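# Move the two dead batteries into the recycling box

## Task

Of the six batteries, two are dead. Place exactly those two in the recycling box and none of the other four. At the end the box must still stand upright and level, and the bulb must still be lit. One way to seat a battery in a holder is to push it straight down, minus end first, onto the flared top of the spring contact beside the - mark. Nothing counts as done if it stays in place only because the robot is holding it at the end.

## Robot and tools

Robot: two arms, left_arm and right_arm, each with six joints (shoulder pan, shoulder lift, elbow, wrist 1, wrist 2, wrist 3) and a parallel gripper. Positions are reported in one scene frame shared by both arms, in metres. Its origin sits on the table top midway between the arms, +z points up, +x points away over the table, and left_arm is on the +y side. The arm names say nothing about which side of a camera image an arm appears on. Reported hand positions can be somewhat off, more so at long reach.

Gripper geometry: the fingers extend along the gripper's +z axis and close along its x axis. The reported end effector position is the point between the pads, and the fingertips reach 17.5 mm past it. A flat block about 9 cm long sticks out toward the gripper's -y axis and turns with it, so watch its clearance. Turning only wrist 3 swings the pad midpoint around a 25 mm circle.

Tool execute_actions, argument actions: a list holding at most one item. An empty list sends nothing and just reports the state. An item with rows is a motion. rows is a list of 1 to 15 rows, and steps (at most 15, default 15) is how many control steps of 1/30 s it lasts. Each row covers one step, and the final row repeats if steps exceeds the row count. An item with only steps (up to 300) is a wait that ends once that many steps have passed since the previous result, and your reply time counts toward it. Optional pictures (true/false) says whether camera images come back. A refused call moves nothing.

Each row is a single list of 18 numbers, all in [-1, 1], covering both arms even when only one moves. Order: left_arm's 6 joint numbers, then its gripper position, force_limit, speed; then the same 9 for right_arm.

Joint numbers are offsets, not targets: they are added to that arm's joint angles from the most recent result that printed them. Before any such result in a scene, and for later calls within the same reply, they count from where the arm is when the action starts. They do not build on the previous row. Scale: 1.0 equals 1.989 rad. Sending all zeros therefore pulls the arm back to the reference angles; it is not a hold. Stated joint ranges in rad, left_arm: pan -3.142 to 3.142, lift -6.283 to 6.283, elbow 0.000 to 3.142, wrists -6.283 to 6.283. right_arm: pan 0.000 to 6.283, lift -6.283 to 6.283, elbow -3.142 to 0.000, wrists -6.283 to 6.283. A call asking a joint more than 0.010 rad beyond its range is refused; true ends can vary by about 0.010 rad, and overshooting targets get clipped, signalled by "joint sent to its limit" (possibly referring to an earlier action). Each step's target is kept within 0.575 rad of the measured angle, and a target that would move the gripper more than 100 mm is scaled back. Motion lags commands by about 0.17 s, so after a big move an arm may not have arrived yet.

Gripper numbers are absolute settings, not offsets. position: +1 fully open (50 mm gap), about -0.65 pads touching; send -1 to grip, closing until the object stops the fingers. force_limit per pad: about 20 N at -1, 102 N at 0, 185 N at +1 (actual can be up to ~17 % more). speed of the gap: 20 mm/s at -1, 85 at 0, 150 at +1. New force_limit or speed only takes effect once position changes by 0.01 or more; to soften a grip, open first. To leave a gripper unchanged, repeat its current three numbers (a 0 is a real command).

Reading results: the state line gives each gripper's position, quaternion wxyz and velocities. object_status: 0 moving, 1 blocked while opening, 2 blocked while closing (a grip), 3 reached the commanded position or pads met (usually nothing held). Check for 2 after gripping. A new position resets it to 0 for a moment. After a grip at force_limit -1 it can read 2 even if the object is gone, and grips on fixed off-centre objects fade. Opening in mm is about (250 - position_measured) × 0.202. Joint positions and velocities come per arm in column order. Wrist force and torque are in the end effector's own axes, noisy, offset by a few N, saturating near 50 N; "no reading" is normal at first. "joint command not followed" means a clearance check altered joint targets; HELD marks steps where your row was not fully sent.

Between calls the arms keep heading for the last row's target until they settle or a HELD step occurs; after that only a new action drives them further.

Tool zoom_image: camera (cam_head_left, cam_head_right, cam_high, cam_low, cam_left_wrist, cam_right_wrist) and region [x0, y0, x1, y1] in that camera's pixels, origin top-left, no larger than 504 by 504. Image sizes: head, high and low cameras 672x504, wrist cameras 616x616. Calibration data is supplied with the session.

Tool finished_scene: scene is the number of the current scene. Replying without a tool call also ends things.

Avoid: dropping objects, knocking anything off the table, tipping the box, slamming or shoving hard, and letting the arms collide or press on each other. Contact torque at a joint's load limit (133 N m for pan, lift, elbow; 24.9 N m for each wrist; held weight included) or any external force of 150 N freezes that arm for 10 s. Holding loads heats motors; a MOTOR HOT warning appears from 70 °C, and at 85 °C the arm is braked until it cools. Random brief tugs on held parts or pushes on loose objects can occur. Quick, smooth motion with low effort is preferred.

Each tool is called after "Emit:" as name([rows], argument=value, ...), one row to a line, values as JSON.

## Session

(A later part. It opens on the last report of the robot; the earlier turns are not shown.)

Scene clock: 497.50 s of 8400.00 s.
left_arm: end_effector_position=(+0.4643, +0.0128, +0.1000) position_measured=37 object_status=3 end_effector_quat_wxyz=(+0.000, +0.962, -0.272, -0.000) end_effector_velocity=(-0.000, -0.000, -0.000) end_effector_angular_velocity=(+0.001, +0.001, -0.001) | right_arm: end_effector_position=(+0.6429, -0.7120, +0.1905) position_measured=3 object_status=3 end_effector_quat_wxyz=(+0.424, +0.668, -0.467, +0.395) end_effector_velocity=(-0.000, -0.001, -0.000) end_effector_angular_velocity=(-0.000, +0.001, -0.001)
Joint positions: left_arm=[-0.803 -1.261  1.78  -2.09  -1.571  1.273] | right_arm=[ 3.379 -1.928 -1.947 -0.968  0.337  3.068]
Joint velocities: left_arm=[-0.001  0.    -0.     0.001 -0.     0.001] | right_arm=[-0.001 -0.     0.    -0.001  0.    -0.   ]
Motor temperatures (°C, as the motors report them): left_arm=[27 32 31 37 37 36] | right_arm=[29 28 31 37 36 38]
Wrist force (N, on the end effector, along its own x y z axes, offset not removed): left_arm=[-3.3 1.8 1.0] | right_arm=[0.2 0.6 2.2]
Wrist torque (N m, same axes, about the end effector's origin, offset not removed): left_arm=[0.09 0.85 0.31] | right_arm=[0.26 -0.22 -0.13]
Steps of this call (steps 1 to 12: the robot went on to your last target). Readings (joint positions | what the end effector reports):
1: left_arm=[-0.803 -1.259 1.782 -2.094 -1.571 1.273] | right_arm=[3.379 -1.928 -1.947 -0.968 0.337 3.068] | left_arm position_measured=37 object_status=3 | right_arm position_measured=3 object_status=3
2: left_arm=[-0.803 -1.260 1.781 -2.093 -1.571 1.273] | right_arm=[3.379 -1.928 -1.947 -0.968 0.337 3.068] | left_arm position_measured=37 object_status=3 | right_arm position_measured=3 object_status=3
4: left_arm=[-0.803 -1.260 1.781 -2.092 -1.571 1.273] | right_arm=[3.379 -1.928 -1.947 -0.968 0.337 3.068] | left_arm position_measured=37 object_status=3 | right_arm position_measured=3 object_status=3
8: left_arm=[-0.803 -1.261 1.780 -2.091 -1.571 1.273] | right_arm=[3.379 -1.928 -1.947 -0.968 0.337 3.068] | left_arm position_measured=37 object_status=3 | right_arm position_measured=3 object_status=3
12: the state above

Emit:
execute_actions([
  {"rows":[[0.0354,0.1277,-0.1936,0.0654,0,-1,0.77,-0.3,-0.3,0,0,0,0,0,0,1,0,0]],"steps":15},
], pictures=false)

Emit:
execute_actions([
  {"steps":45},
], pictures=false)

Emit:
execute_actions([
  {"rows":[[0,0,0,0,0,-0.0302,0.77,-0.3,-0.3,0,0,0,0,0,0,1,0,0]],"steps":15},
], pictures=false)

Emit:
execute_actions([
  {"steps":8},
])

Emit:
zoom_image(camera="cam_left_wrist", region=[240, 230, 420, 350])

Scene clock: 502.30 s of 8400.00 s.
left_arm: end_effector_position=(+0.5443, -0.0334, +0.0996) position_measured=37 object_status=3 end_effector_quat_wxyz=(-0.001, +0.974, +0.225, -0.001) end_effector_velocity=(-0.021, -0.051, +0.010) end_effector_angular_velocity=(-0.019, -0.029, +2.603) | right_arm: end_effector_position=(+0.6429, -0.7120, +0.1905) position_measured=3 object_status=3 end_effector_quat_wxyz=(+0.424, +0.668, -0.467, +0.395) end_effector_velocity=(-0.000, -0.000, +0.000) end_effector_angular_velocity=(-0.000, -0.001, -0.001)
Joint positions: left_arm=[-0.735 -1.015  1.411 -1.964 -1.571  0.338] | right_arm=[ 3.379 -1.928 -1.947 -0.968  0.337  3.068]
Joint velocities: left_arm=[ 0.015  0.071 -0.137  0.031  0.    -2.588] | right_arm=[-0.001  0.001  0.    -0.    -0.     0.   ]
Motor temperatures (°C, as the motors report them): left_arm=[27 32 31 37 37 36] | right_arm=[29 28 31 37 36 38]
Wrist force (N, on the end effector, along its own x y z axes, offset not removed): left_arm=[0.6 1.0 -0.3] | right_arm=[-0.2 -0.1 2.6]
Wrist torque (N m, same axes, about the end effector's origin, offset not removed): left_arm=[-0.10 0.13 -0.10] | right_arm=[0.09 -0.12 -0.11]
Steps of this call (steps 1 to 15: the robot went on to your last target; steps 16 to 90: nothing new was sent; then 1.30 s passed at rest; steps 91 to 105: all 15 steps of this action). Readings (joint positions | what the end effector reports):
91: left_arm=[-0.803 -1.261 1.780 -2.090 -1.571 1.273] | right_arm=[3.379 -1.928 -1.947 -0.968 0.337 3.068] | left_arm position_measured=37 object_status=3 | right_arm position_measured=3 object_status=3
92: left_arm=[-0.798 -1.255 1.774 -2.084 -1.571 1.267] | right_arm=[3.379 -1.928 -1.947 -0.968 0.337 3.068] | left_arm position_measured=37 object_status=3 | right_arm position_measured=3 object_status=3
94: left_arm=[-0.774 -1.197 1.714 -2.043 -1.571 1.207] | right_arm=[3.379 -1.928 -1.947 -0.968 0.337 3.068] | left_arm position_measured=37 object_status=3 | right_arm position_measured=3 object_status=3
98: left_arm=[-0.746 -1.070 1.513 -1.987 -1.571 0.943] | right_arm=[3.379 -1.928 -1.947 -0.968 0.337 3.068] | left_arm position_measured=37 object_status=3 | right_arm position_measured=3 object_status=3
105: the state above

Scene clock: 503.80 s of 8400.00 s.
left_arm: end_effector_position=(+0.5347, -0.0570, +0.1007) position_measured=37 object_status=3 end_effector_quat_wxyz=(+0.001, +0.729, +0.685, -0.000) end_effector_velocity=(+0.000, +0.001, +0.000) end_effector_angular_velocity=(-0.000, -0.000, +0.001) | right_arm: end_effector_position=(+0.6429, -0.7120, +0.1905) position_measured=3 object_status=3 end_effector_quat_wxyz=(+0.424, +0.668, -0.467, +0.395) end_effector_velocity=(+0.000, +0.000, +0.001) end_effector_angular_velocity=(-0.000, -0.000, +0.000)
Joint positions: left_arm=[-0.733 -1.007  1.395 -1.96  -1.571 -0.715] | right_arm=[ 3.379 -1.928 -1.947 -0.968  0.337  3.068]
Joint velocities: left_arm=[ 0.001 -0.     0.    -0.    -0.    -0.   ] | right_arm=[ 0.     0.001 -0.    -0.001 -0.    -0.   ]
Motor temperatures (°C, as the motors report them): left_arm=[27 32 31 37 37 36] | right_arm=[29 28 31 37 36 38]
Wrist force (N, on the end effector, along its own x y z axes, offset not removed): left_arm=[-3.3 0.8 1.9] | right_arm=[-0.2 -1.1 1.3]
Wrist torque (N m, same axes, about the end effector's origin, offset not removed): left_arm=[-0.21 0.78 0.11] | right_arm=[-0.11 -0.11 -0.08]
Steps of this call (steps 1 to 45: the robot went on to your last target). Readings (joint positions | what the end effector reports):
1: left_arm=[-0.734 -1.013 1.407 -1.963 -1.571 0.250] | right_arm=[3.379 -1.928 -1.947 -0.968 0.337 3.068] | left_arm position_measured=37 object_status=3 | right_arm position_measured=3 object_status=3
2: left_arm=[-0.734 -1.012 1.404 -1.962 -1.571 0.162] | right_arm=[3.379 -1.928 -1.947 -0.968 0.337 3.068] | left_arm position_measured=37 object_status=3 | right_arm position_measured=3 object_status=3
4: left_arm=[-0.733 -1.010 1.400 -1.961 -1.571 -0.014] | right_arm=[3.379 -1.928 -1.947 -0.968 0.337 3.068] | left_arm position_measured=37 object_status=3 | right_arm position_measured=3 object_status=3
8: left_arm=[-0.733 -1.008 1.397 -1.961 -1.571 -0.364] | right_arm=[3.379 -1.928 -1.947 -0.968 0.337 3.068] | left_arm position_measured=37 object_status=3 | right_arm position_measured=3 object_status=3
45: the state above
All arms were judged still, so your last target was given up. Only a new action makes them travel on or press farther. Fingers that are still opening or closing keep moving.

Scene clock: 504.30 s of 8400.00 s.
left_arm: end_effector_position=(+0.5347, -0.0584, +0.1007) position_measured=37 object_status=3 end_effector_quat_wxyz=(+0.001, +0.708, +0.706, -0.000) end_effector_velocity=(+0.000, -0.000, +0.000) end_effector_angular_velocity=(-0.000, -0.000, +0.011) | right_arm: end_effector_position=(+0.6429, -0.7120, +0.1905) position_measured=3 object_status=3 end_effector_quat_wxyz=(+0.424, +0.668, -0.467, +0.395) end_effector_velocity=(-0.001, -0.001, -0.000) end_effector_angular_velocity=(-0.000, +0.002, -0.001)
Joint positions: left_arm=[-0.733 -1.007  1.395 -1.96  -1.571 -0.774] | right_arm=[ 3.379 -1.928 -1.947 -0.968  0.337  3.068]
Joint velocities: left_arm=[ 0.     0.    -0.    -0.    -0.    -0.011] | right_arm=[-0.001 -0.    -0.    -0.001 -0.    -0.   ]
Motor temperatures (°C, as the motors report them): left_arm=[27 32 31 37 37 36] | right_arm=[29 28 31 37 36 38]
Wrist force (N, on the end effector, along its own x y z axes, offset not removed): left_arm=[-1.9 0.6 1.8] | right_arm=[-0.6 0.8 2.3]
Wrist torque (N m, same axes, about the end effector's origin, offset not removed): left_arm=[0.04 0.42 0.05] | right_arm=[0.21 -0.06 -0.16]
Steps of this call (steps 1 to 15: all 15 steps of this action). Readings (joint positions | what the end effector reports):
1: left_arm=[-0.733 -1.007 1.395 -1.960 -1.571 -0.716] | right_arm=[3.379 -1.928 -1.947 -0.968 0.337 3.068] | left_arm position_measured=37 object_status=3 | right_arm position_measured=3 object_status=3
2: left_arm=[-0.733 -1.007 1.395 -1.960 -1.571 -0.721] | right_arm=[3.379 -1.928 -1.947 -0.968 0.337 3.068] | left_arm position_measured=37 object_status=3 | right_arm position_measured=3 object_status=3
4: left_arm=[-0.733 -1.007 1.395 -1.960 -1.571 -0.742] | right_arm=[3.379 -1.928 -1.947 -0.968 0.337 3.068] | left_arm position_measured=37 object_status=3 | right_arm position_measured=3 object_status=3
8: left_arm=[-0.733 -1.007 1.395 -1.960 -1.571 -0.765] | right_arm=[3.379 -1.928 -1.947 -0.968 0.337 3.068] | left_arm position_measured=37 object_status=3 | right_arm position_measured=3 object_status=3
15: the state above

Scene clock: 504.57 s of 8400.00 s.
left_arm: end_effector_position=(+0.5347, -0.0584, +0.1007) position_measured=37 object_status=3 end_effector_quat_wxyz=(+0.001, +0.708, +0.706, -0.000) end_effector_velocity=(-0.000, +0.000, -0.001) end_effector_angular_velocity=(+0.001, +0.001, +0.002) | right_arm: end_effector_position=(+0.6429, -0.7120, +0.1905) position_measured=3 object_status=3 end_effector_quat_wxyz=(+0.424, +0.668, -0.467, +0.395) end_effector_velocity=(+0.000, +0.000, -0.001) end_effector_angular_velocity=(-0.000, +0.001, +0.001)
Joint positions: left_arm=[-0.733 -1.007  1.395 -1.96  -1.571 -0.775] | right_arm=[ 3.379 -1.928 -1.947 -0.968  0.337  3.068]
Joint velocities: left_arm=[ 0.     0.001  0.    -0.    -0.    -0.002] | right_arm=[ 0.001 -0.001 -0.     0.001 -0.    -0.   ]
Motor temperatures (°C, as the motors report them): left_arm=[27 32 31 37 37 36] | right_arm=[29 28 31 37 36 38]
Wrist force (N, on the end effector, along its own x y z axes, offset not removed): left_arm=[-1.2 2.0 -0.5] | right_arm=[0.7 0.8 2.2]
Wrist torque (N m, same axes, about the end effector's origin, offset not removed): left_arm=[0.07 0.33 0.11] | right_arm=[0.25 -0.24 -0.14]
Steps of this call (steps 1 to 8: the robot went on to your last target). Readings (joint positions | what the end effector reports):
1: left_arm=[-0.733 -1.007 1.395 -1.960 -1.571 -0.774] | right_arm=[3.379 -1.928 -1.947 -0.968 0.337 3.068] | left_arm position_measured=37 object_status=3 | right_arm position_measured=3 object_status=3
2: left_arm=[-0.733 -1.007 1.395 -1.960 -1.571 -0.775] | right_arm=[3.379 -1.928 -1.947 -0.968 0.337 3.068] | left_arm position_measured=37 object_status=3 | right_arm position_measured=3 object_status=3
4: left_arm=[-0.733 -1.007 1.395 -1.960 -1.571 -0.775] | right_arm=[3.379 -1.928 -1.947 -0.968 0.337 3.068] | left_arm position_measured=37 object_status=3 | right_arm position_measured=3 object_status=3
8: the state above
camera_calibration (this result's frames):
cam_left_wrist: T_world_to_cam=[[-0.0166078, 0.999832, 0.0077203, 0.0604243], [0.963989, 0.0139618, 0.265576, -0.537543], [0.265424, 0.0118529, -0.964059, 0.103751], [0, 0, 0, 1]] pos_world=[0.49165, -0.0541389, 0.242314]

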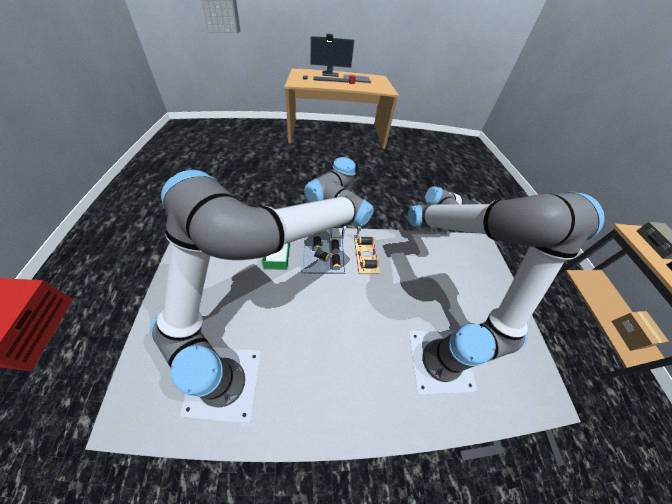

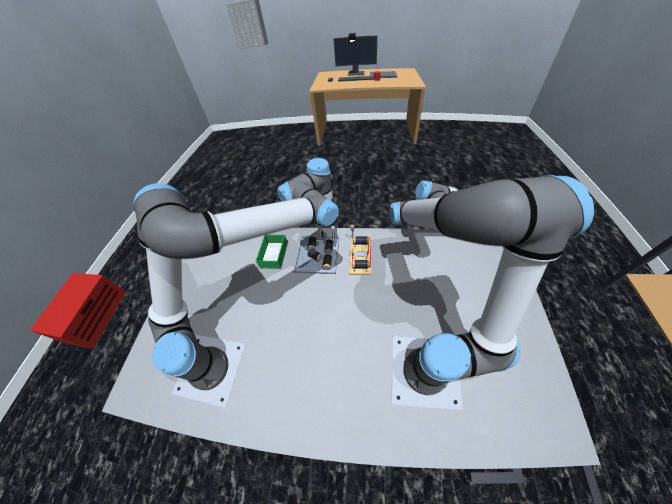

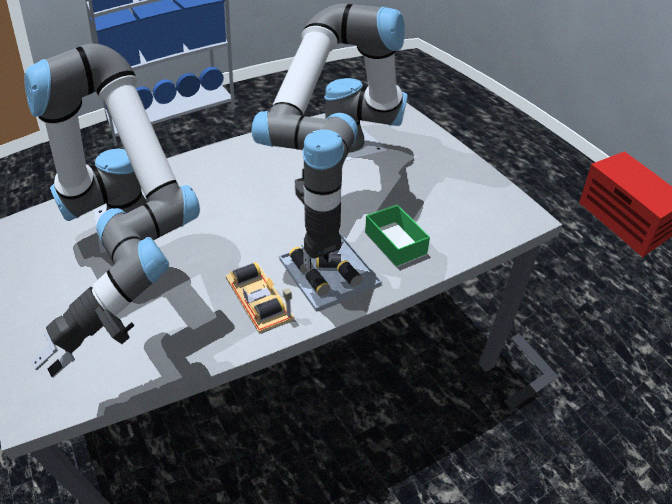

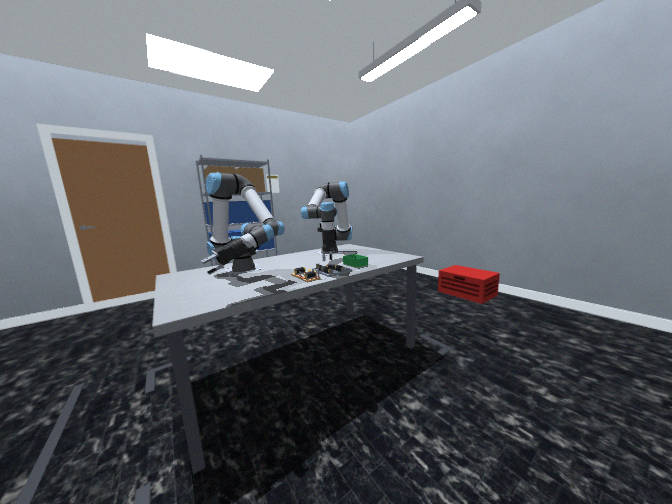

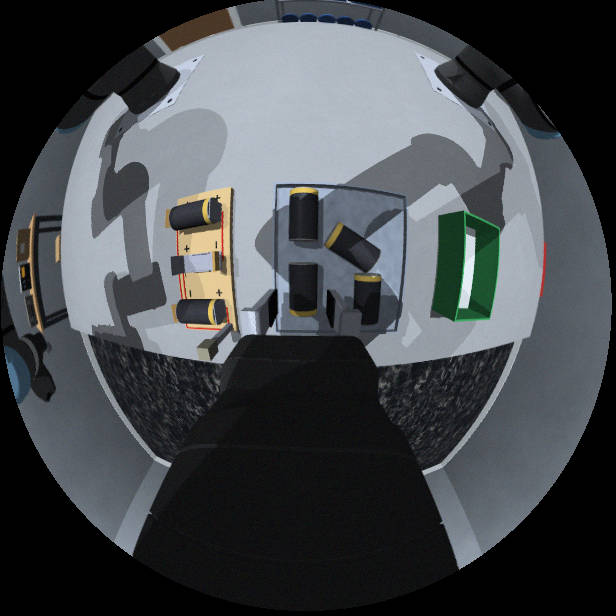

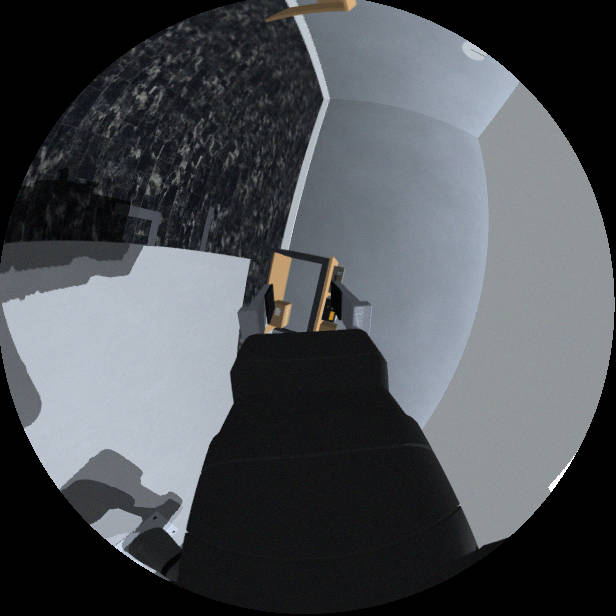

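Region (240, 230, 420, 350) of cam_left_wrist's 616x616 image, scaled by 2.800, with more detail than that image has.

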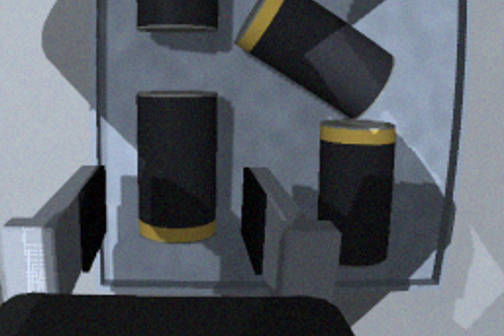

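Emit:
execute_actions([
  {"rows":[[0,0.018,0.022,-0.04,0,0,0.77,-0.3,-0.3,0,0,0,0,0,0,1,0,0],[0,0.018,0.022,-0.04,0,0,0.77,-0.3,-0.3,0,0,0,0,0,0,1,0,0],[0,0.018,0.022,-0.04,0,0,0.77,-0.3,-0.3,0,0,0,0,0,0,1,0,0],[0,0.0397,0.0397,-0.0794,0,0,0.77,-0.3,-0.3,0,0,0,0,0,0,1,0,0]],"steps":15},
], pictures=false)

Emit:
execute_actions([
  {"steps":12},
], pictures=false)

Emit:
execute_actions([
  {"rows":[[0,0,0,0,0,0,-1,-0.3,-0.3,0,0,0,0,0,0,1,0,0]],"steps":15},
], pictures=false)

Emit:
execute_actions([
  {"rows":[[0,-0.0397,-0.0397,0.0794,0,0,-1,-0.3,-0.3,0,0,0,0,0,0,1,0,0]],"steps":15},
], pictures=false)

Emit:
execute_actions([
  {"steps":12},
], pictures=false)

Scene clock: 510.97 s of 8400.00 s.
left_arm: end_effector_position=(+0.5345, -0.0583, +0.0294) position_measured=37 object_status=3 end_effector_quat_wxyz=(+0.000, +0.708, +0.706, -0.000) end_effector_velocity=(-0.000, +0.001, -0.025) end_effector_angular_velocity=(-0.002, -0.002, +0.001) | right_arm: end_effector_position=(+0.6429, -0.7120, +0.1905) position_measured=3 object_status=3 end_effector_quat_wxyz=(+0.424, +0.668, -0.467, +0.395) end_effector_velocity=(-0.000, -0.000, +0.001) end_effector_angular_velocity=(+0.000, -0.001, -0.000)
Joint positions: left_arm=[-0.733 -0.931  1.471 -2.112 -1.571 -0.775] | right_arm=[ 3.379 -1.928 -1.947 -0.968  0.337  3.068]
Joint velocities: left_arm=[ 0.     0.027  0.026 -0.055  0.    -0.001] | right_arm=[-0.     0.001 -0.     0.     0.    -0.   ]
Motor temperatures (°C, as the motors report them): left_arm=[27 32 31 37 37 36] | right_arm=[29 28 31 37 36 38]
Wrist force (N, on the end effector, along its own x y z axes, offset not removed): left_arm=[-3.1 -0.5 3.7] | right_arm=[-0.9 0.2 1.2]
Wrist torque (N m, same axes, about the end effector's origin, offset not removed): left_arm=[-0.23 0.62 0.26] | right_arm=[0.10 -0.03 -0.14]
Steps of this call (steps 1 to 15: the robot went on to your last target; steps 16 to 90: nothing new was sent; then 2.90 s passed at rest; steps 91 to 105: all 15 steps of this action). Readings (joint positions | what the end effector reports):
91: left_arm=[-0.733 -1.007 1.395 -1.960 -1.571 -0.775] | right_arm=[3.379 -1.928 -1.947 -0.968 0.337 3.068] | left_arm position_measured=37 object_status=3 | right_arm position_measured=3 object_status=3
92: left_arm=[-0.733 -1.003 1.399 -1.966 -1.571 -0.775] | right_arm=[3.379 -1.928 -1.947 -0.968 0.337 3.068] | left_arm position_measured=37 object_status=3 | right_arm position_measured=3 object_status=3
94: left_arm=[-0.733 -0.990 1.415 -1.994 -1.571 -0.775] | right_arm=[3.379 -1.928 -1.947 -0.968 0.337 3.068] | left_arm position_measured=37 object_status=3 | right_arm position_measured=3 object_status=3
98: left_arm=[-0.733 -0.952 1.452 -2.070 -1.571 -0.775] | right_arm=[3.379 -1.928 -1.947 -0.968 0.337 3.068] | left_arm position_measured=37 object_status=3 | right_arm position_measured=3 object_status=3
105: the state above

Scene clock: 511.37 s of 8400.00 s.
left_arm: end_effector_position=(+0.5345, -0.0583, +0.0266) position_measured=37 object_status=3 end_effector_quat_wxyz=(+0.001, +0.708, +0.706, -0.000) end_effector_velocity=(+0.000, +0.000, -0.000) end_effector_angular_velocity=(-0.001, -0.001, -0.000) | right_arm: end_effector_position=(+0.6429, -0.7120, +0.1905) position_measured=3 object_status=3 end_effector_quat_wxyz=(+0.424, +0.668, -0.467, +0.395) end_effector_velocity=(+0.000, +0.001, -0.001) end_effector_angular_velocity=(-0.000, +0.001, +0.001)
Joint positions: left_arm=[-0.733 -0.928  1.474 -2.118 -1.571 -0.775] | right_arm=[ 3.379 -1.928 -1.947 -0.968  0.337  3.068]
Joint velocities: left_arm=[ 0.001  0.001  0.001 -0.002 -0.     0.001] | right_arm=[ 0.001 -0.001  0.     0.     0.     0.   ]
Motor temperatures (°C, as the motors report them): left_arm=[27 32 31 37 37 36] | right_arm=[29 28 31 37 36 38]
Wrist force (N, on the end effector, along its own x y z axes, offset not removed): left_arm=[-1.9 1.9 1.1] | right_arm=[0.4 -0.5 2.5]
Wrist torque (N m, same axes, about the end effector's origin, offset not removed): left_arm=[0.14 0.30 0.34] | right_arm=[0.00 -0.22 -0.16]
Steps of this call (steps 1 to 12: the robot went on to your last target). Readings (joint positions | what the end effector reports):
1: left_arm=[-0.733 -0.930 1.472 -2.113 -1.571 -0.775] | right_arm=[3.379 -1.928 -1.947 -0.968 0.337 3.068] | left_arm position_measured=37 object_status=3 | right_arm position_measured=3 object_status=3
2: left_arm=[-0.733 -0.930 1.472 -2.114 -1.571 -0.775] | right_arm=[3.379 -1.928 -1.947 -0.968 0.337 3.068] | left_arm position_measured=37 object_status=3 | right_arm position_measured=3 object_status=3
4: left_arm=[-0.733 -0.929 1.473 -2.116 -1.571 -0.775] | right_arm=[3.379 -1.928 -1.947 -0.968 0.337 3.068] | left_arm position_measured=37 object_status=3 | right_arm position_measured=3 object_status=3
8: left_arm=[-0.733 -0.928 1.474 -2.117 -1.571 -0.775] | right_arm=[3.379 -1.928 -1.947 -0.968 0.337 3.068] | left_arm position_measured=37 object_status=3 | right_arm position_measured=3 object_status=3
12: the state above

Scene clock: 511.87 s of 8400.00 s.
left_arm: end_effector_position=(+0.5345, -0.0583, +0.0265) position_measured=91 object_status=2 end_effector_quat_wxyz=(+0.001, +0.708, +0.706, -0.000) end_effector_velocity=(+0.000, +0.000, +0.000) end_effector_angular_velocity=(-0.000, -0.000, +0.001) | right_arm: end_effector_position=(+0.6429, -0.7120, +0.1905) position_measured=3 object_status=3 end_effector_quat_wxyz=(+0.424, +0.668, -0.467, +0.395) end_effector_velocity=(+0.000, +0.001, -0.001) end_effector_angular_velocity=(-0.000, +0.002, +0.001)
Joint positions: left_arm=[-0.733 -0.928  1.474 -2.118 -1.571 -0.775] | right_arm=[ 3.379 -1.928 -1.947 -0.968  0.337  3.068]
Joint velocities: left_arm=[ 0.001 -0.     0.    -0.     0.     0.   ] | right_arm=[ 0.001 -0.001 -0.    -0.001  0.     0.   ]
Motor temperatures (°C, as the motors report them): left_arm=[27 32 31 37 37 36] | right_arm=[29 28 31 37 36 38]
Wrist force (N, on the end effector, along its own x y z axes, offset not removed): left_arm=[-2.0 -1.4 2.1] | right_arm=[-0.3 -0.3 2.5]
Wrist torque (N m, same axes, about the end effector's origin, offset not removed): left_arm=[-0.35 0.38 0.18] | right_arm=[0.09 -0.14 -0.07]
Steps of this call (steps 1 to 15: all 15 steps of this action). Readings (joint positions | what the end effector reports):
1: left_arm=[-0.733 -0.928 1.474 -2.118 -1.571 -0.775] | right_arm=[3.379 -1.928 -1.947 -0.968 0.337 3.068] | left_arm position_measured=41 object_status=0 | right_arm position_measured=3 object_status=3
2: left_arm=[-0.733 -0.928 1.474 -2.118 -1.571 -0.775] | right_arm=[3.379 -1.928 -1.947 -0.968 0.337 3.068] | left_arm position_measured=52 object_status=0 | right_arm position_measured=3 object_status=3
4: left_arm=[-0.733 -0.928 1.474 -2.118 -1.571 -0.775] | right_arm=[3.379 -1.928 -1.947 -0.968 0.337 3.068] | left_arm position_measured=73 object_status=0 | right_arm position_measured=3 object_status=3
8: left_arm=[-0.733 -0.928 1.474 -2.118 -1.571 -0.775] | right_arm=[3.379 -1.928 -1.947 -0.968 0.337 3.068] | left_arm position_measured=91 object_status=0 | right_arm position_measured=3 object_status=3
15: the state above

Scene clock: 512.37 s of 8400.00 s.
left_arm: end_effector_position=(+0.5348, -0.0586, +0.0990) position_measured=91 object_status=2 end_effector_quat_wxyz=(+0.001, +0.708, +0.706, -0.000) end_effector_velocity=(-0.002, +0.001, +0.016) end_effector_angular_velocity=(+0.003, +0.003, -0.001) | right_arm: end_effector_position=(+0.6429, -0.7120, +0.1905) position_measured=3 object_status=3 end_effector_quat_wxyz=(+0.424, +0.668, -0.467, +0.395) end_effector_velocity=(-0.000, -0.001, -0.001) end_effector_angular_velocity=(+0.000, +0.002, -0.001)
Joint positions: left_arm=[-0.733 -1.005  1.397 -1.965 -1.571 -0.775] | right_arm=[ 3.379 -1.928 -1.947 -0.968  0.337  3.068]
Joint velocities: left_arm=[-0.001 -0.017 -0.017  0.038  0.     0.001] | right_arm=[-0.001 -0.002 -0.    -0.     0.     0.   ]
Motor temperatures (°C, as the motors report them): left_arm=[27 32 31 37 37 36] | right_arm=[29 28 31 37 36 38]
Wrist force (N, on the end effector, along its own x y z axes, offset not removed): left_arm=[-2.8 1.4 2.8] | right_arm=[-0.6 -0.1 1.9]
Wrist torque (N m, same axes, about the end effector's origin, offset not removed): left_arm=[0.09 0.73 0.24] | right_arm=[0.12 -0.12 -0.11]
Steps of this call (steps 1 to 15: all 15 steps of this action). Readings (joint positions | what the end effector reports):
1: left_arm=[-0.733 -0.928 1.474 -2.118 -1.571 -0.775] | right_arm=[3.379 -1.928 -1.947 -0.968 0.337 3.068] | left_arm position_measured=91 object_status=2 | right_arm position_measured=3 object_status=3
2: left_arm=[-0.733 -0.934 1.469 -2.112 -1.571 -0.775] | right_arm=[3.379 -1.928 -1.947 -0.968 0.337 3.068] | left_arm position_measured=91 object_status=2 | right_arm position_measured=3 object_status=3
4: left_arm=[-0.733 -0.962 1.440 -2.065 -1.571 -0.775] | right_arm=[3.379 -1.928 -1.947 -0.968 0.337 3.068] | left_arm position_measured=91 object_status=2 | right_arm position_measured=3 object_status=3
8: left_arm=[-0.733 -0.993 1.410 -1.994 -1.571 -0.775] | right_arm=[3.379 -1.928 -1.947 -0.968 0.337 3.068] | left_arm position_measured=91 object_status=2 | right_arm position_measured=3 object_status=3
15: the state above

Scene clock: 512.77 s of 8400.00 s.
left_arm: end_effector_position=(+0.5347, -0.0584, +0.1007) position_measured=91 object_status=2 end_effector_quat_wxyz=(+0.001, +0.708, +0.706, -0.000) end_effector_velocity=(-0.000, +0.000, +0.000) end_effector_angular_velocity=(+0.000, +0.000, +0.001) | right_arm: end_effector_position=(+0.6429, -0.7120, +0.1905) position_measured=3 object_status=3 end_effector_quat_wxyz=(+0.424, +0.668, -0.467, +0.395) end_effector_velocity=(-0.000, +0.000, +0.000) end_effector_angular_velocity=(-0.000, +0.001, +0.000)
Joint positions: left_arm=[-0.733 -1.007  1.395 -1.96  -1.571 -0.775] | right_arm=[ 3.379 -1.928 -1.947 -0.968  0.337  3.068]
Joint velocities: left_arm=[ 0.    -0.    -0.     0.001 -0.    -0.001] | right_arm=[ 0.     0.001  0.    -0.002  0.    -0.   ]
Motor temperatures (°C, as the motors report them): left_arm=[27 32 31 37 37 36] | right_arm=[29 28 31 37 36 38]
Wrist force (N, on the end effector, along its own x y z axes, offset not removed): left_arm=[-1.7 0.3 1.6] | right_arm=[0.2 -0.5 3.4]
Wrist torque (N m, same axes, about the end effector's origin, offset not removed): left_arm=[-0.18 0.43 0.14] | right_arm=[0.06 -0.23 -0.10]
Steps of this call (steps 1 to 12: the robot went on to your last target). Readings (joint positions | what the end effector reports):
1: left_arm=[-0.733 -1.005 1.397 -1.963 -1.571 -0.775] | right_arm=[3.379 -1.928 -1.947 -0.968 0.337 3.068] | left_arm position_measured=91 object_status=2 | right_arm position_measured=3 object_status=3
2: left_arm=[-0.733 -1.006 1.396 -1.963 -1.571 -0.775] | right_arm=[3.379 -1.928 -1.947 -0.968 0.337 3.068] | left_arm position_measured=91 object_status=2 | right_arm position_measured=3 object_status=3
4: left_arm=[-0.733 -1.006 1.396 -1.962 -1.571 -0.775] | right_arm=[3.379 -1.928 -1.947 -0.968 0.337 3.068] | left_arm position_measured=91 object_status=2 | right_arm position_measured=3 object_status=3
8: left_arm=[-0.733 -1.007 1.395 -1.961 -1.571 -0.775] | right_arm=[3.379 -1.928 -1.947 -0.968 0.337 3.068] | left_arm position_measured=91 object_status=2 | right_arm position_measured=3 object_status=3
12: the state above

Emit:
execute_actions([
  {"rows":[[-0.1046,0.0704,-0.1192,0.0498,0,0.6843,-1,-0.3,-0.3,0,0,0,0,0,0,1,0,0]],"steps":15},
], pictures=false)

Emit:
execute_actions([
  {"steps":35},
])

Emit:
zoom_image(camera="cam_left_wrist", region=[240, 230, 420, 350])

Scene clock: 516.20 s of 8400.00 s.
left_arm: end_effector_position=(+0.4928, -0.1913, +0.1010) position_measured=91 object_status=2 end_effector_quat_wxyz=(-0.001, +0.976, +0.216, -0.001) end_effector_velocity=(+0.031, -0.032, +0.002) end_effector_angular_velocity=(-0.009, -0.001, -2.654) | right_arm: end_effector_position=(+0.6429, -0.7120, +0.1905) position_measured=3 object_status=3 end_effector_quat_wxyz=(+0.424, +0.668, -0.467, +0.395) end_effector_velocity=(+0.000, +0.001, +0.000) end_effector_angular_velocity=(-0.000, +0.001, +0.001)
Joint positions: left_arm=[-0.932 -0.873  1.169 -1.865 -1.571  0.16 ] | right_arm=[ 3.379 -1.928 -1.947 -0.968  0.337  3.068]
Joint velocities: left_arm=[-0.077  0.05  -0.091  0.034 -0.     2.578] | right_arm=[ 0.001  0.001 -0.    -0.002 -0.     0.   ]
Motor temperatures (°C, as the motors report them): left_arm=[27 32 31 37 37 36] | right_arm=[29 28 31 37 36 38]
Wrist force (N, on the end effector, along its own x y z axes, offset not removed): left_arm=[-3.2 0.6 1.6] | right_arm=[-0.2 0.1 3.2]
Wrist torque (N m, same axes, about the end effector's origin, offset not removed): left_arm=[-0.10 0.74 0.13] | right_arm=[0.18 -0.09 -0.04]
Steps of this call (steps 1 to 15: the robot went on to your last target; steps 16 to 88: nothing new was sent; steps 89 to 103: all 15 steps of this action). Readings (joint positions | what the end effector reports):
89: left_arm=[-0.733 -1.007 1.395 -1.960 -1.571 -0.775] | right_arm=[3.379 -1.928 -1.947 -0.968 0.337 3.068] | left_arm position_measured=91 object_status=2 | right_arm position_measured=3 object_status=3
90: left_arm=[-0.738 -1.001 1.389 -1.954 -1.571 -0.769] | right_arm=[3.379 -1.928 -1.947 -0.968 0.337 3.068] | left_arm position_measured=91 object_status=2 | right_arm position_measured=3 object_status=3
92: left_arm=[-0.782 -0.969 1.341 -1.931 -1.571 -0.709] | right_arm=[3.379 -1.928 -1.947 -0.968 0.337 3.068] | left_arm position_measured=91 object_status=2 | right_arm position_measured=3 object_status=3
96: left_arm=[-0.874 -0.910 1.236 -1.890 -1.571 -0.445] | right_arm=[3.379 -1.928 -1.947 -0.968 0.337 3.068] | left_arm position_measured=91 object_status=2 | right_arm position_measured=3 object_status=3
103: the state above

Scene clock: 517.37 s of 8400.00 s.
left_arm: end_effector_position=(+0.4999, -0.1960, +0.1012) position_measured=91 object_status=2 end_effector_quat_wxyz=(-0.000, +1.000, +0.000, -0.000) end_effector_velocity=(+0.001, +0.001, +0.000) end_effector_angular_velocity=(-0.000, -0.000, -0.001) | right_arm: end_effector_position=(+0.6429, -0.7120, +0.1905) position_measured=3 object_status=3 end_effector_quat_wxyz=(+0.424, +0.668, -0.467, +0.395) end_effector_velocity=(-0.001, -0.001, +0.000) end_effector_angular_velocity=(+0.000, +0.001, -0.001)
Joint positions: left_arm=[-0.941 -0.867  1.158 -1.861 -1.571  0.586] | right_arm=[ 3.379 -1.928 -1.947 -0.968  0.337  3.068]
Joint velocities: left_arm=[ 0.001 -0.001  0.     0.     0.     0.002] | right_arm=[-0.001  0.001 -0.    -0.002  0.     0.   ]
Motor temperatures (°C, as the motors report them): left_arm=[27 32 31 37 37 36] | right_arm=[29 28 31 37 36 38]
Wrist force (N, on the end effector, along its own x y z axes, offset not removed): left_arm=[-4.2 0.7 1.8] | right_arm=[-1.0 0.5 0.8]
Wrist torque (N m, same axes, about the end effector's origin, offset not removed): left_arm=[-0.09 1.05 0.23] | right_arm=[0.17 0.03 -0.18]
Steps of this call (steps 1 to 30: the robot went on to your last target; steps 31 to 35: nothing new was sent). Readings (joint positions | what the end effector reports):
1: left_arm=[-0.934 -0.871 1.166 -1.864 -1.571 0.245] | right_arm=[3.379 -1.928 -1.947 -0.968 0.337 3.068] | left_arm position_measured=91 object_status=2 | right_arm position_measured=3 object_status=3
2: left_arm=[-0.936 -0.870 1.164 -1.863 -1.571 0.324] | right_arm=[3.379 -1.928 -1.947 -0.968 0.337 3.068] | left_arm position_measured=91 object_status=2 | right_arm position_measured=3 object_status=3
4: left_arm=[-0.938 -0.869 1.162 -1.862 -1.571 0.437] | right_arm=[3.379 -1.928 -1.947 -0.968 0.337 3.068] | left_arm position_measured=91 object_status=2 | right_arm position_measured=3 object_status=3
8: left_arm=[-0.940 -0.868 1.159 -1.862 -1.571 0.538] | right_arm=[3.379 -1.928 -1.947 -0.968 0.337 3.068] | left_arm position_measured=91 object_status=2 | right_arm position_measured=3 object_status=3
35: the state above
All arms were judged still, so your last target was given up. Only a new action makes them travel on or press farther. Fingers that are still opening or closing keep moving.
camera_calibration (this result's frames):
cam_left_wrist: T_world_to_cam=[[0.999794, 0.0185862, 0.00811304, -0.503077], [0.015778, -0.964232, 0.264591, -0.219898], [0.0127406, -0.264409, -0.964327, 0.187272], [0, 0, 0, 1]] pos_world=[0.504057, -0.153166, 0.242856]

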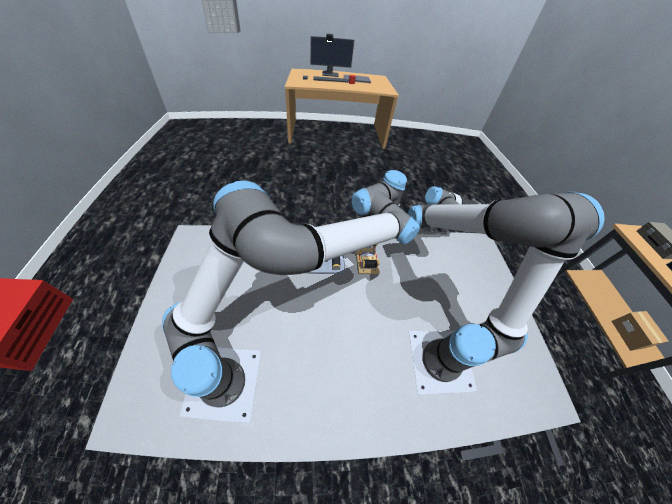

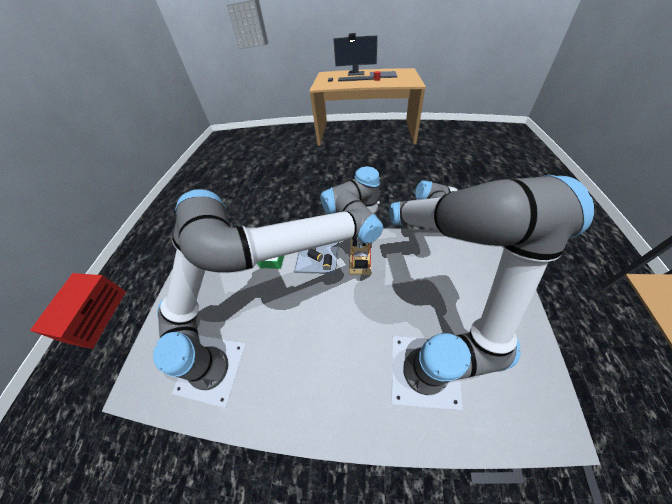

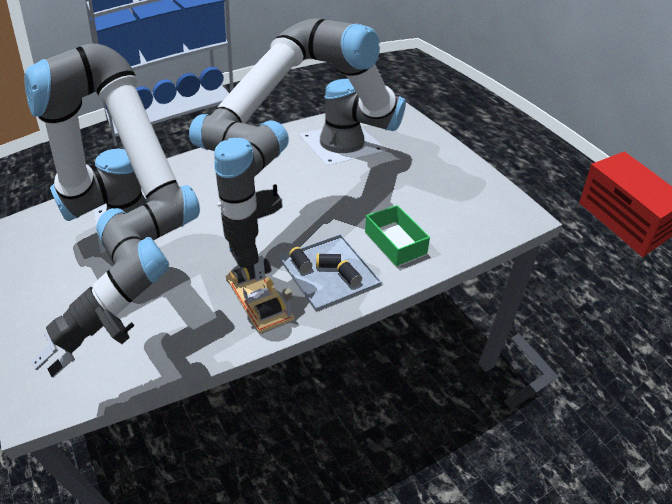

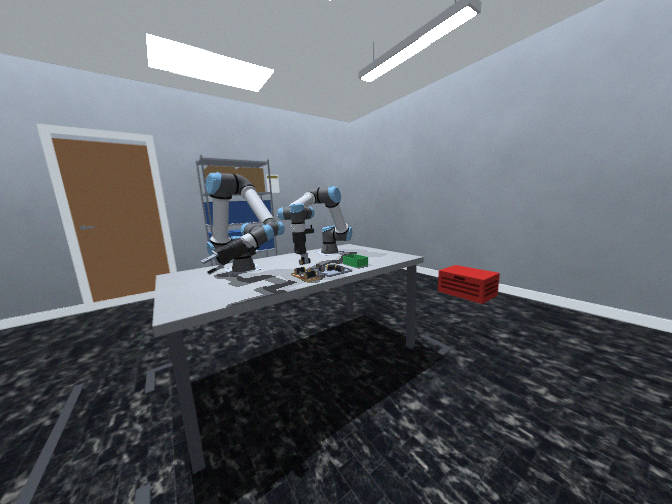

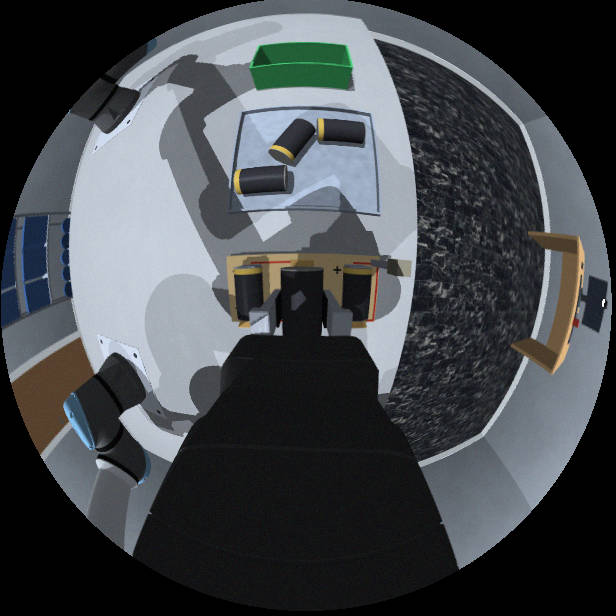

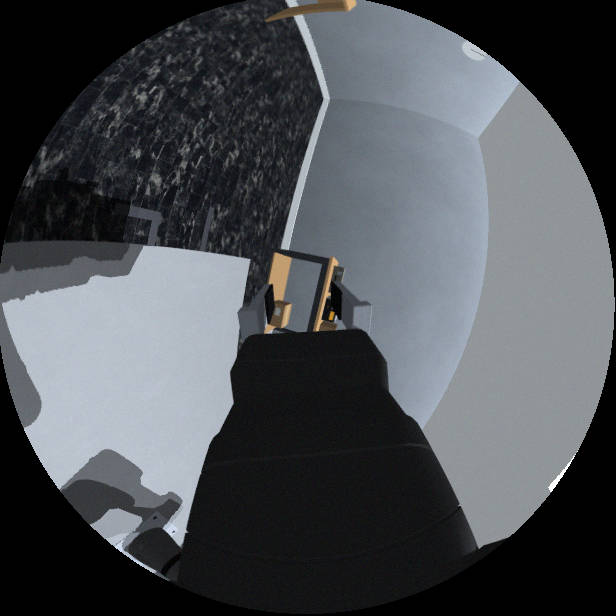

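Region (240, 230, 420, 350) of cam_left_wrist's 616x616 image, scaled by 2.800, with more detail than that image has.

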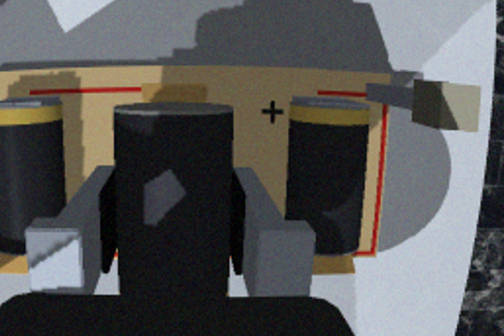

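Emit:
execute_actions([
  {"rows":[[0,0.0176,0.0251,-0.0432,0,0,-1,-0.3,-0.3,0,0,0,0,0,0,1,0,0]],"steps":15},
], pictures=false)

Emit:
execute_actions([
  {"steps":8},
], pictures=false)

Emit:
execute_actions([
  {"rows":[[0,0.003,0.0033,-0.0063,0,0,-1,-0.3,-0.3,0,0,0,0,0,0,1,0,0],[0,0.003,0.0033,-0.0063,0,0,-1,-0.3,-0.3,0,0,0,0,0,0,1,0,0],[0,0.003,0.0033,-0.0063,0,0,-1,-0.3,-0.3,0,0,0,0,0,0,1,0,0],[0,0.006,0.0065,-0.0126,0,0,-1,-0.3,-0.3,0,0,0,0,0,0,1,0,0],[0,0.006,0.0065,-0.0126,0,0,-1,-0.3,-0.3,0,0,0,0,0,0,1,0,0],[0,0.006,0.0065,-0.0126,0,0,-1,-0.3,-0.3,0,0,0,0,0,0,1,0,0],[0,0.009,0.0097,-0.019,0,0,-1,-0.3,-0.3,0,0,0,0,0,0,1,0,0],[0,0.009,0.0097,-0.019,0,0,-1,-0.3,-0.3,0,0,0,0,0,0,1,0,0],[0,0.009,0.0097,-0.019,0,0,-1,-0.3,-0.3,0,0,0,0,0,0,1,0,0],[0,0.012,0.0128,-0.0252,0,0,-1,-0.3,-0.3,0,0,0,0,0,0,1,0,0]],"steps":15},
], pictures=false)

Emit:
execute_actions([
  {"steps":15},
], pictures=false)

Scene clock: 524.43 s of 8400.00 s.
left_arm: end_effector_position=(+0.5002, -0.1965, +0.0610) position_measured=91 object_status=2 end_effector_quat_wxyz=(+0.000, +1.000, +0.000, -0.000) end_effector_velocity=(+0.000, +0.000, -0.007) end_effector_angular_velocity=(-0.002, -0.001, +0.001) | right_arm: end_effector_position=(+0.6429, -0.7120, +0.1905) position_measured=3 object_status=3 end_effector_quat_wxyz=(+0.424, +0.668, -0.467, +0.395) end_effector_velocity=(+0.000, -0.000, -0.000) end_effector_angular_velocity=(+0.000, -0.001, -0.000)
Joint positions: left_arm=[-0.941 -0.833  1.207 -1.945 -1.571  0.586] | right_arm=[ 3.379 -1.928 -1.947 -0.968  0.337  3.068]
Joint velocities: left_arm=[ 0.     0.006  0.01  -0.019 -0.    -0.   ] | right_arm=[-0.    -0.001  0.     0.001  0.     0.   ]
Motor temperatures (°C, as the motors report them): left_arm=[27 32 31 37 37 36] | right_arm=[29 29 31 37 36 38]
Wrist force (N, on the end effector, along its own x y z axes, offset not removed): left_arm=[-3.4 -3.0 2.7] | right_arm=[0.9 -0.6 2.4]
Wrist torque (N m, same axes, about the end effector's origin, offset not removed): left_arm=[-0.70 0.75 0.12] | right_arm=[0.07 -0.36 -0.12]
Steps of this call (steps 1 to 90: nothing new was sent; then 3.57 s passed at rest; steps 91 to 105: all 15 steps of this action). Readings (joint positions | what the end effector reports):
91: left_arm=[-0.941 -0.867 1.158 -1.861 -1.571 0.586] | right_arm=[3.379 -1.928 -1.947 -0.968 0.337 3.068] | left_arm position_measured=91 object_status=2 | right_arm position_measured=3 object_status=3
92: left_arm=[-0.941 -0.863 1.163 -1.867 -1.571 0.586] | right_arm=[3.379 -1.928 -1.947 -0.968 0.337 3.068] | left_arm position_measured=91 object_status=2 | right_arm position_measured=3 object_status=3
94: left_arm=[-0.941 -0.851 1.181 -1.897 -1.571 0.586] | right_arm=[3.379 -1.928 -1.947 -0.968 0.337 3.068] | left_arm position_measured=91 object_status=2 | right_arm position_measured=3 object_status=3
98: left_arm=[-0.941 -0.838 1.199 -1.931 -1.571 0.586] | right_arm=[3.379 -1.928 -1.947 -0.968 0.337 3.068] | left_arm position_measured=91 object_status=2 | right_arm position_measured=3 object_status=3
105: the state above

Scene clock: 524.70 s of 8400.00 s.
left_arm: end_effector_position=(+0.5002, -0.1965, +0.0601) position_measured=91 object_status=2 end_effector_quat_wxyz=(+0.000, +1.000, +0.000, -0.000) end_effector_velocity=(-0.000, -0.000, -0.001) end_effector_angular_velocity=(-0.000, -0.000, -0.000) | right_arm: end_effector_position=(+0.6429, -0.7120, +0.1905) position_measured=3 object_status=3 end_effector_quat_wxyz=(+0.424, +0.668, -0.467, +0.395) end_effector_velocity=(+0.000, -0.000, +0.000) end_effector_angular_velocity=(+0.001, -0.002, -0.000)
Joint positions: left_arm=[-0.941 -0.832  1.208 -1.947 -1.571  0.586] | right_arm=[ 3.379 -1.928 -1.947 -0.968  0.337  3.068]
Joint velocities: left_arm=[-0.     0.001  0.001 -0.002 -0.     0.   ] | right_arm=[-0.     0.001 -0.     0.001  0.     0.   ]
Motor temperatures (°C, as the motors report them): left_arm=[27 32 31 37 37 36] | right_arm=[29 29 31 37 36 38]
Wrist force (N, on the end effector, along its own x y z axes, offset not removed): left_arm=[-1.1 -2.7 2.3] | right_arm=[0.6 -0.1 2.2]
Wrist torque (N m, same axes, about the end effector's origin, offset not removed): left_arm=[-0.75 0.36 0.05] | right_arm=[0.06 -0.29 -0.13]
Steps of this call (steps 1 to 8: the robot went on to your last target). Readings (joint positions | what the end effector reports):
1: left_arm=[-0.941 -0.833 1.207 -1.945 -1.571 0.586] | right_arm=[3.379 -1.928 -1.947 -0.968 0.337 3.068] | left_arm position_measured=91 object_status=2 | right_arm position_measured=3 object_status=3
2: left_arm=[-0.941 -0.832 1.207 -1.946 -1.571 0.586] | right_arm=[3.379 -1.928 -1.947 -0.968 0.337 3.068] | left_arm position_measured=91 object_status=2 | right_arm position_measured=3 object_status=3
4: left_arm=[-0.941 -0.832 1.208 -1.946 -1.571 0.586] | right_arm=[3.379 -1.928 -1.947 -0.968 0.337 3.068] | left_arm position_measured=91 object_status=2 | right_arm position_measured=3 object_status=3
8: the state above

Scene clock: 525.20 s of 8400.00 s.
left_arm: end_effector_position=(+0.5002, -0.1966, +0.0385) position_measured=91 object_status=2 end_effector_quat_wxyz=(+0.000, +1.000, +0.000, +0.000) end_effector_velocity=(+0.000, -0.000, -0.025) end_effector_angular_velocity=(-0.002, -0.001, +0.000) | right_arm: end_effector_position=(+0.6429, -0.7120, +0.1905) position_measured=3 object_status=3 end_effector_quat_wxyz=(+0.424, +0.668, -0.467, +0.395) end_effector_velocity=(+0.000, +0.000, +0.000) end_effector_angular_velocity=(-0.000, +0.000, +0.001)
Joint positions: left_arm=[-0.941 -0.811  1.23  -1.991 -1.571  0.586] | right_arm=[ 3.379 -1.928 -1.947 -0.968  0.337  3.068]
Joint velocities: left_arm=[ 0.     0.025  0.025 -0.053 -0.     0.   ] | right_arm=[ 0.001  0.     0.    -0.    -0.    -0.   ]
Motor temperatures (°C, as the motors report them): left_arm=[27 32 31 37 37 36] | right_arm=[29 29 31 37 36 38]
Wrist force (N, on the end effector, along its own x y z axes, offset not removed): left_arm=[-2.5 0.1 2.2] | right_arm=[-0.1 0.1 2.2]
Wrist torque (N m, same axes, about the end effector's origin, offset not removed): left_arm=[0.09 0.60 0.26] | right_arm=[0.19 -0.07 -0.12]
Steps of this call (steps 1 to 15: all 15 steps of this action). Readings (joint positions | what the end effector reports):
1: left_arm=[-0.941 -0.832 1.208 -1.947 -1.571 0.586] | right_arm=[3.379 -1.928 -1.947 -0.968 0.337 3.068] | left_arm position_measured=91 object_status=2 | right_arm position_measured=3 object_status=3
2: left_arm=[-0.941 -0.831 1.209 -1.949 -1.571 0.586] | right_arm=[3.379 -1.928 -1.947 -0.968 0.337 3.068] | left_arm position_measured=91 object_status=2 | right_arm position_measured=3 object_status=3
4: left_arm=[-0.941 -0.829 1.211 -1.953 -1.571 0.586] | right_arm=[3.379 -1.928 -1.947 -0.968 0.337 3.068] | left_arm position_measured=91 object_status=2 | right_arm position_measured=3 object_status=3
8: left_arm=[-0.941 -0.823 1.218 -1.967 -1.571 0.586] | right_arm=[3.379 -1.928 -1.947 -0.968 0.337 3.068] | left_arm position_measured=91 object_status=2 | right_arm position_measured=3 object_status=3
15: the state above

Scene clock: 525.70 s of 8400.00 s.
left_arm: end_effector_position=(+0.5002, -0.1966, +0.0355) position_measured=91 object_status=2 end_effector_quat_wxyz=(+0.001, +1.000, +0.000, +0.000) end_effector_velocity=(+0.000, +0.001, -0.002) end_effector_angular_velocity=(+0.002, +0.001, -0.001) | right_arm: end_effector_position=(+0.6429, -0.7120, +0.1905) position_measured=3 object_status=3 end_effector_quat_wxyz=(+0.424, +0.668, -0.467, +0.395) end_effector_velocity=(+0.000, +0.001, +0.000) end_effector_angular_velocity=(+0.000, -0.002, +0.001)
Joint positions: left_arm=[-0.941 -0.808  1.233 -1.997 -1.571  0.586] | right_arm=[ 3.379 -1.928 -1.947 -0.968  0.337  3.068]
Joint velocities: left_arm=[ 0.     0.002  0.001 -0.     0.     0.002] | right_arm=[ 0.001  0.    -0.     0.001 -0.     0.   ]
Motor temperatures (°C, as the motors report them): left_arm=[27 32 31 37 37 36] | right_arm=[29 29 31 37 36 38]
Wrist force (N, on the end effector, along its own x y z axes, offset not removed): left_arm=[-2.0 2.3 1.0] | right_arm=[0.6 1.1 2.2]
Wrist torque (N m, same axes, about the end effector's origin, offset not removed): left_arm=[0.40 0.45 0.39] | right_arm=[0.29 -0.27 -0.17]
Steps of this call (steps 1 to 15: the robot went on to your last target). Readings (joint positions | what the end effector reports):
1: left_arm=[-0.941 -0.810 1.231 -1.992 -1.571 0.586] | right_arm=[3.379 -1.928 -1.947 -0.968 0.337 3.068] | left_arm position_measured=91 object_status=2 | right_arm position_measured=3 object_status=3
2: left_arm=[-0.941 -0.810 1.232 -1.993 -1.571 0.586] | right_arm=[3.379 -1.928 -1.947 -0.968 0.337 3.068] | left_arm position_measured=91 object_status=2 | right_arm position_measured=3 object_status=3
4: left_arm=[-0.941 -0.809 1.232 -1.995 -1.571 0.586] | right_arm=[3.379 -1.928 -1.947 -0.968 0.337 3.068] | left_arm position_measured=91 object_status=2 | right_arm position_measured=3 object_status=3
8: left_arm=[-0.941 -0.808 1.233 -1.996 -1.571 0.586] | right_arm=[3.379 -1.928 -1.947 -0.968 0.337 3.068] | left_arm position_measured=91 object_status=2 | right_arm position_measured=3 object_status=3
15: the state above
All arms were judged still, so your last target was given up. Only a new action makes them travel on or press farther. Fingers that are still opening or closing keep moving.


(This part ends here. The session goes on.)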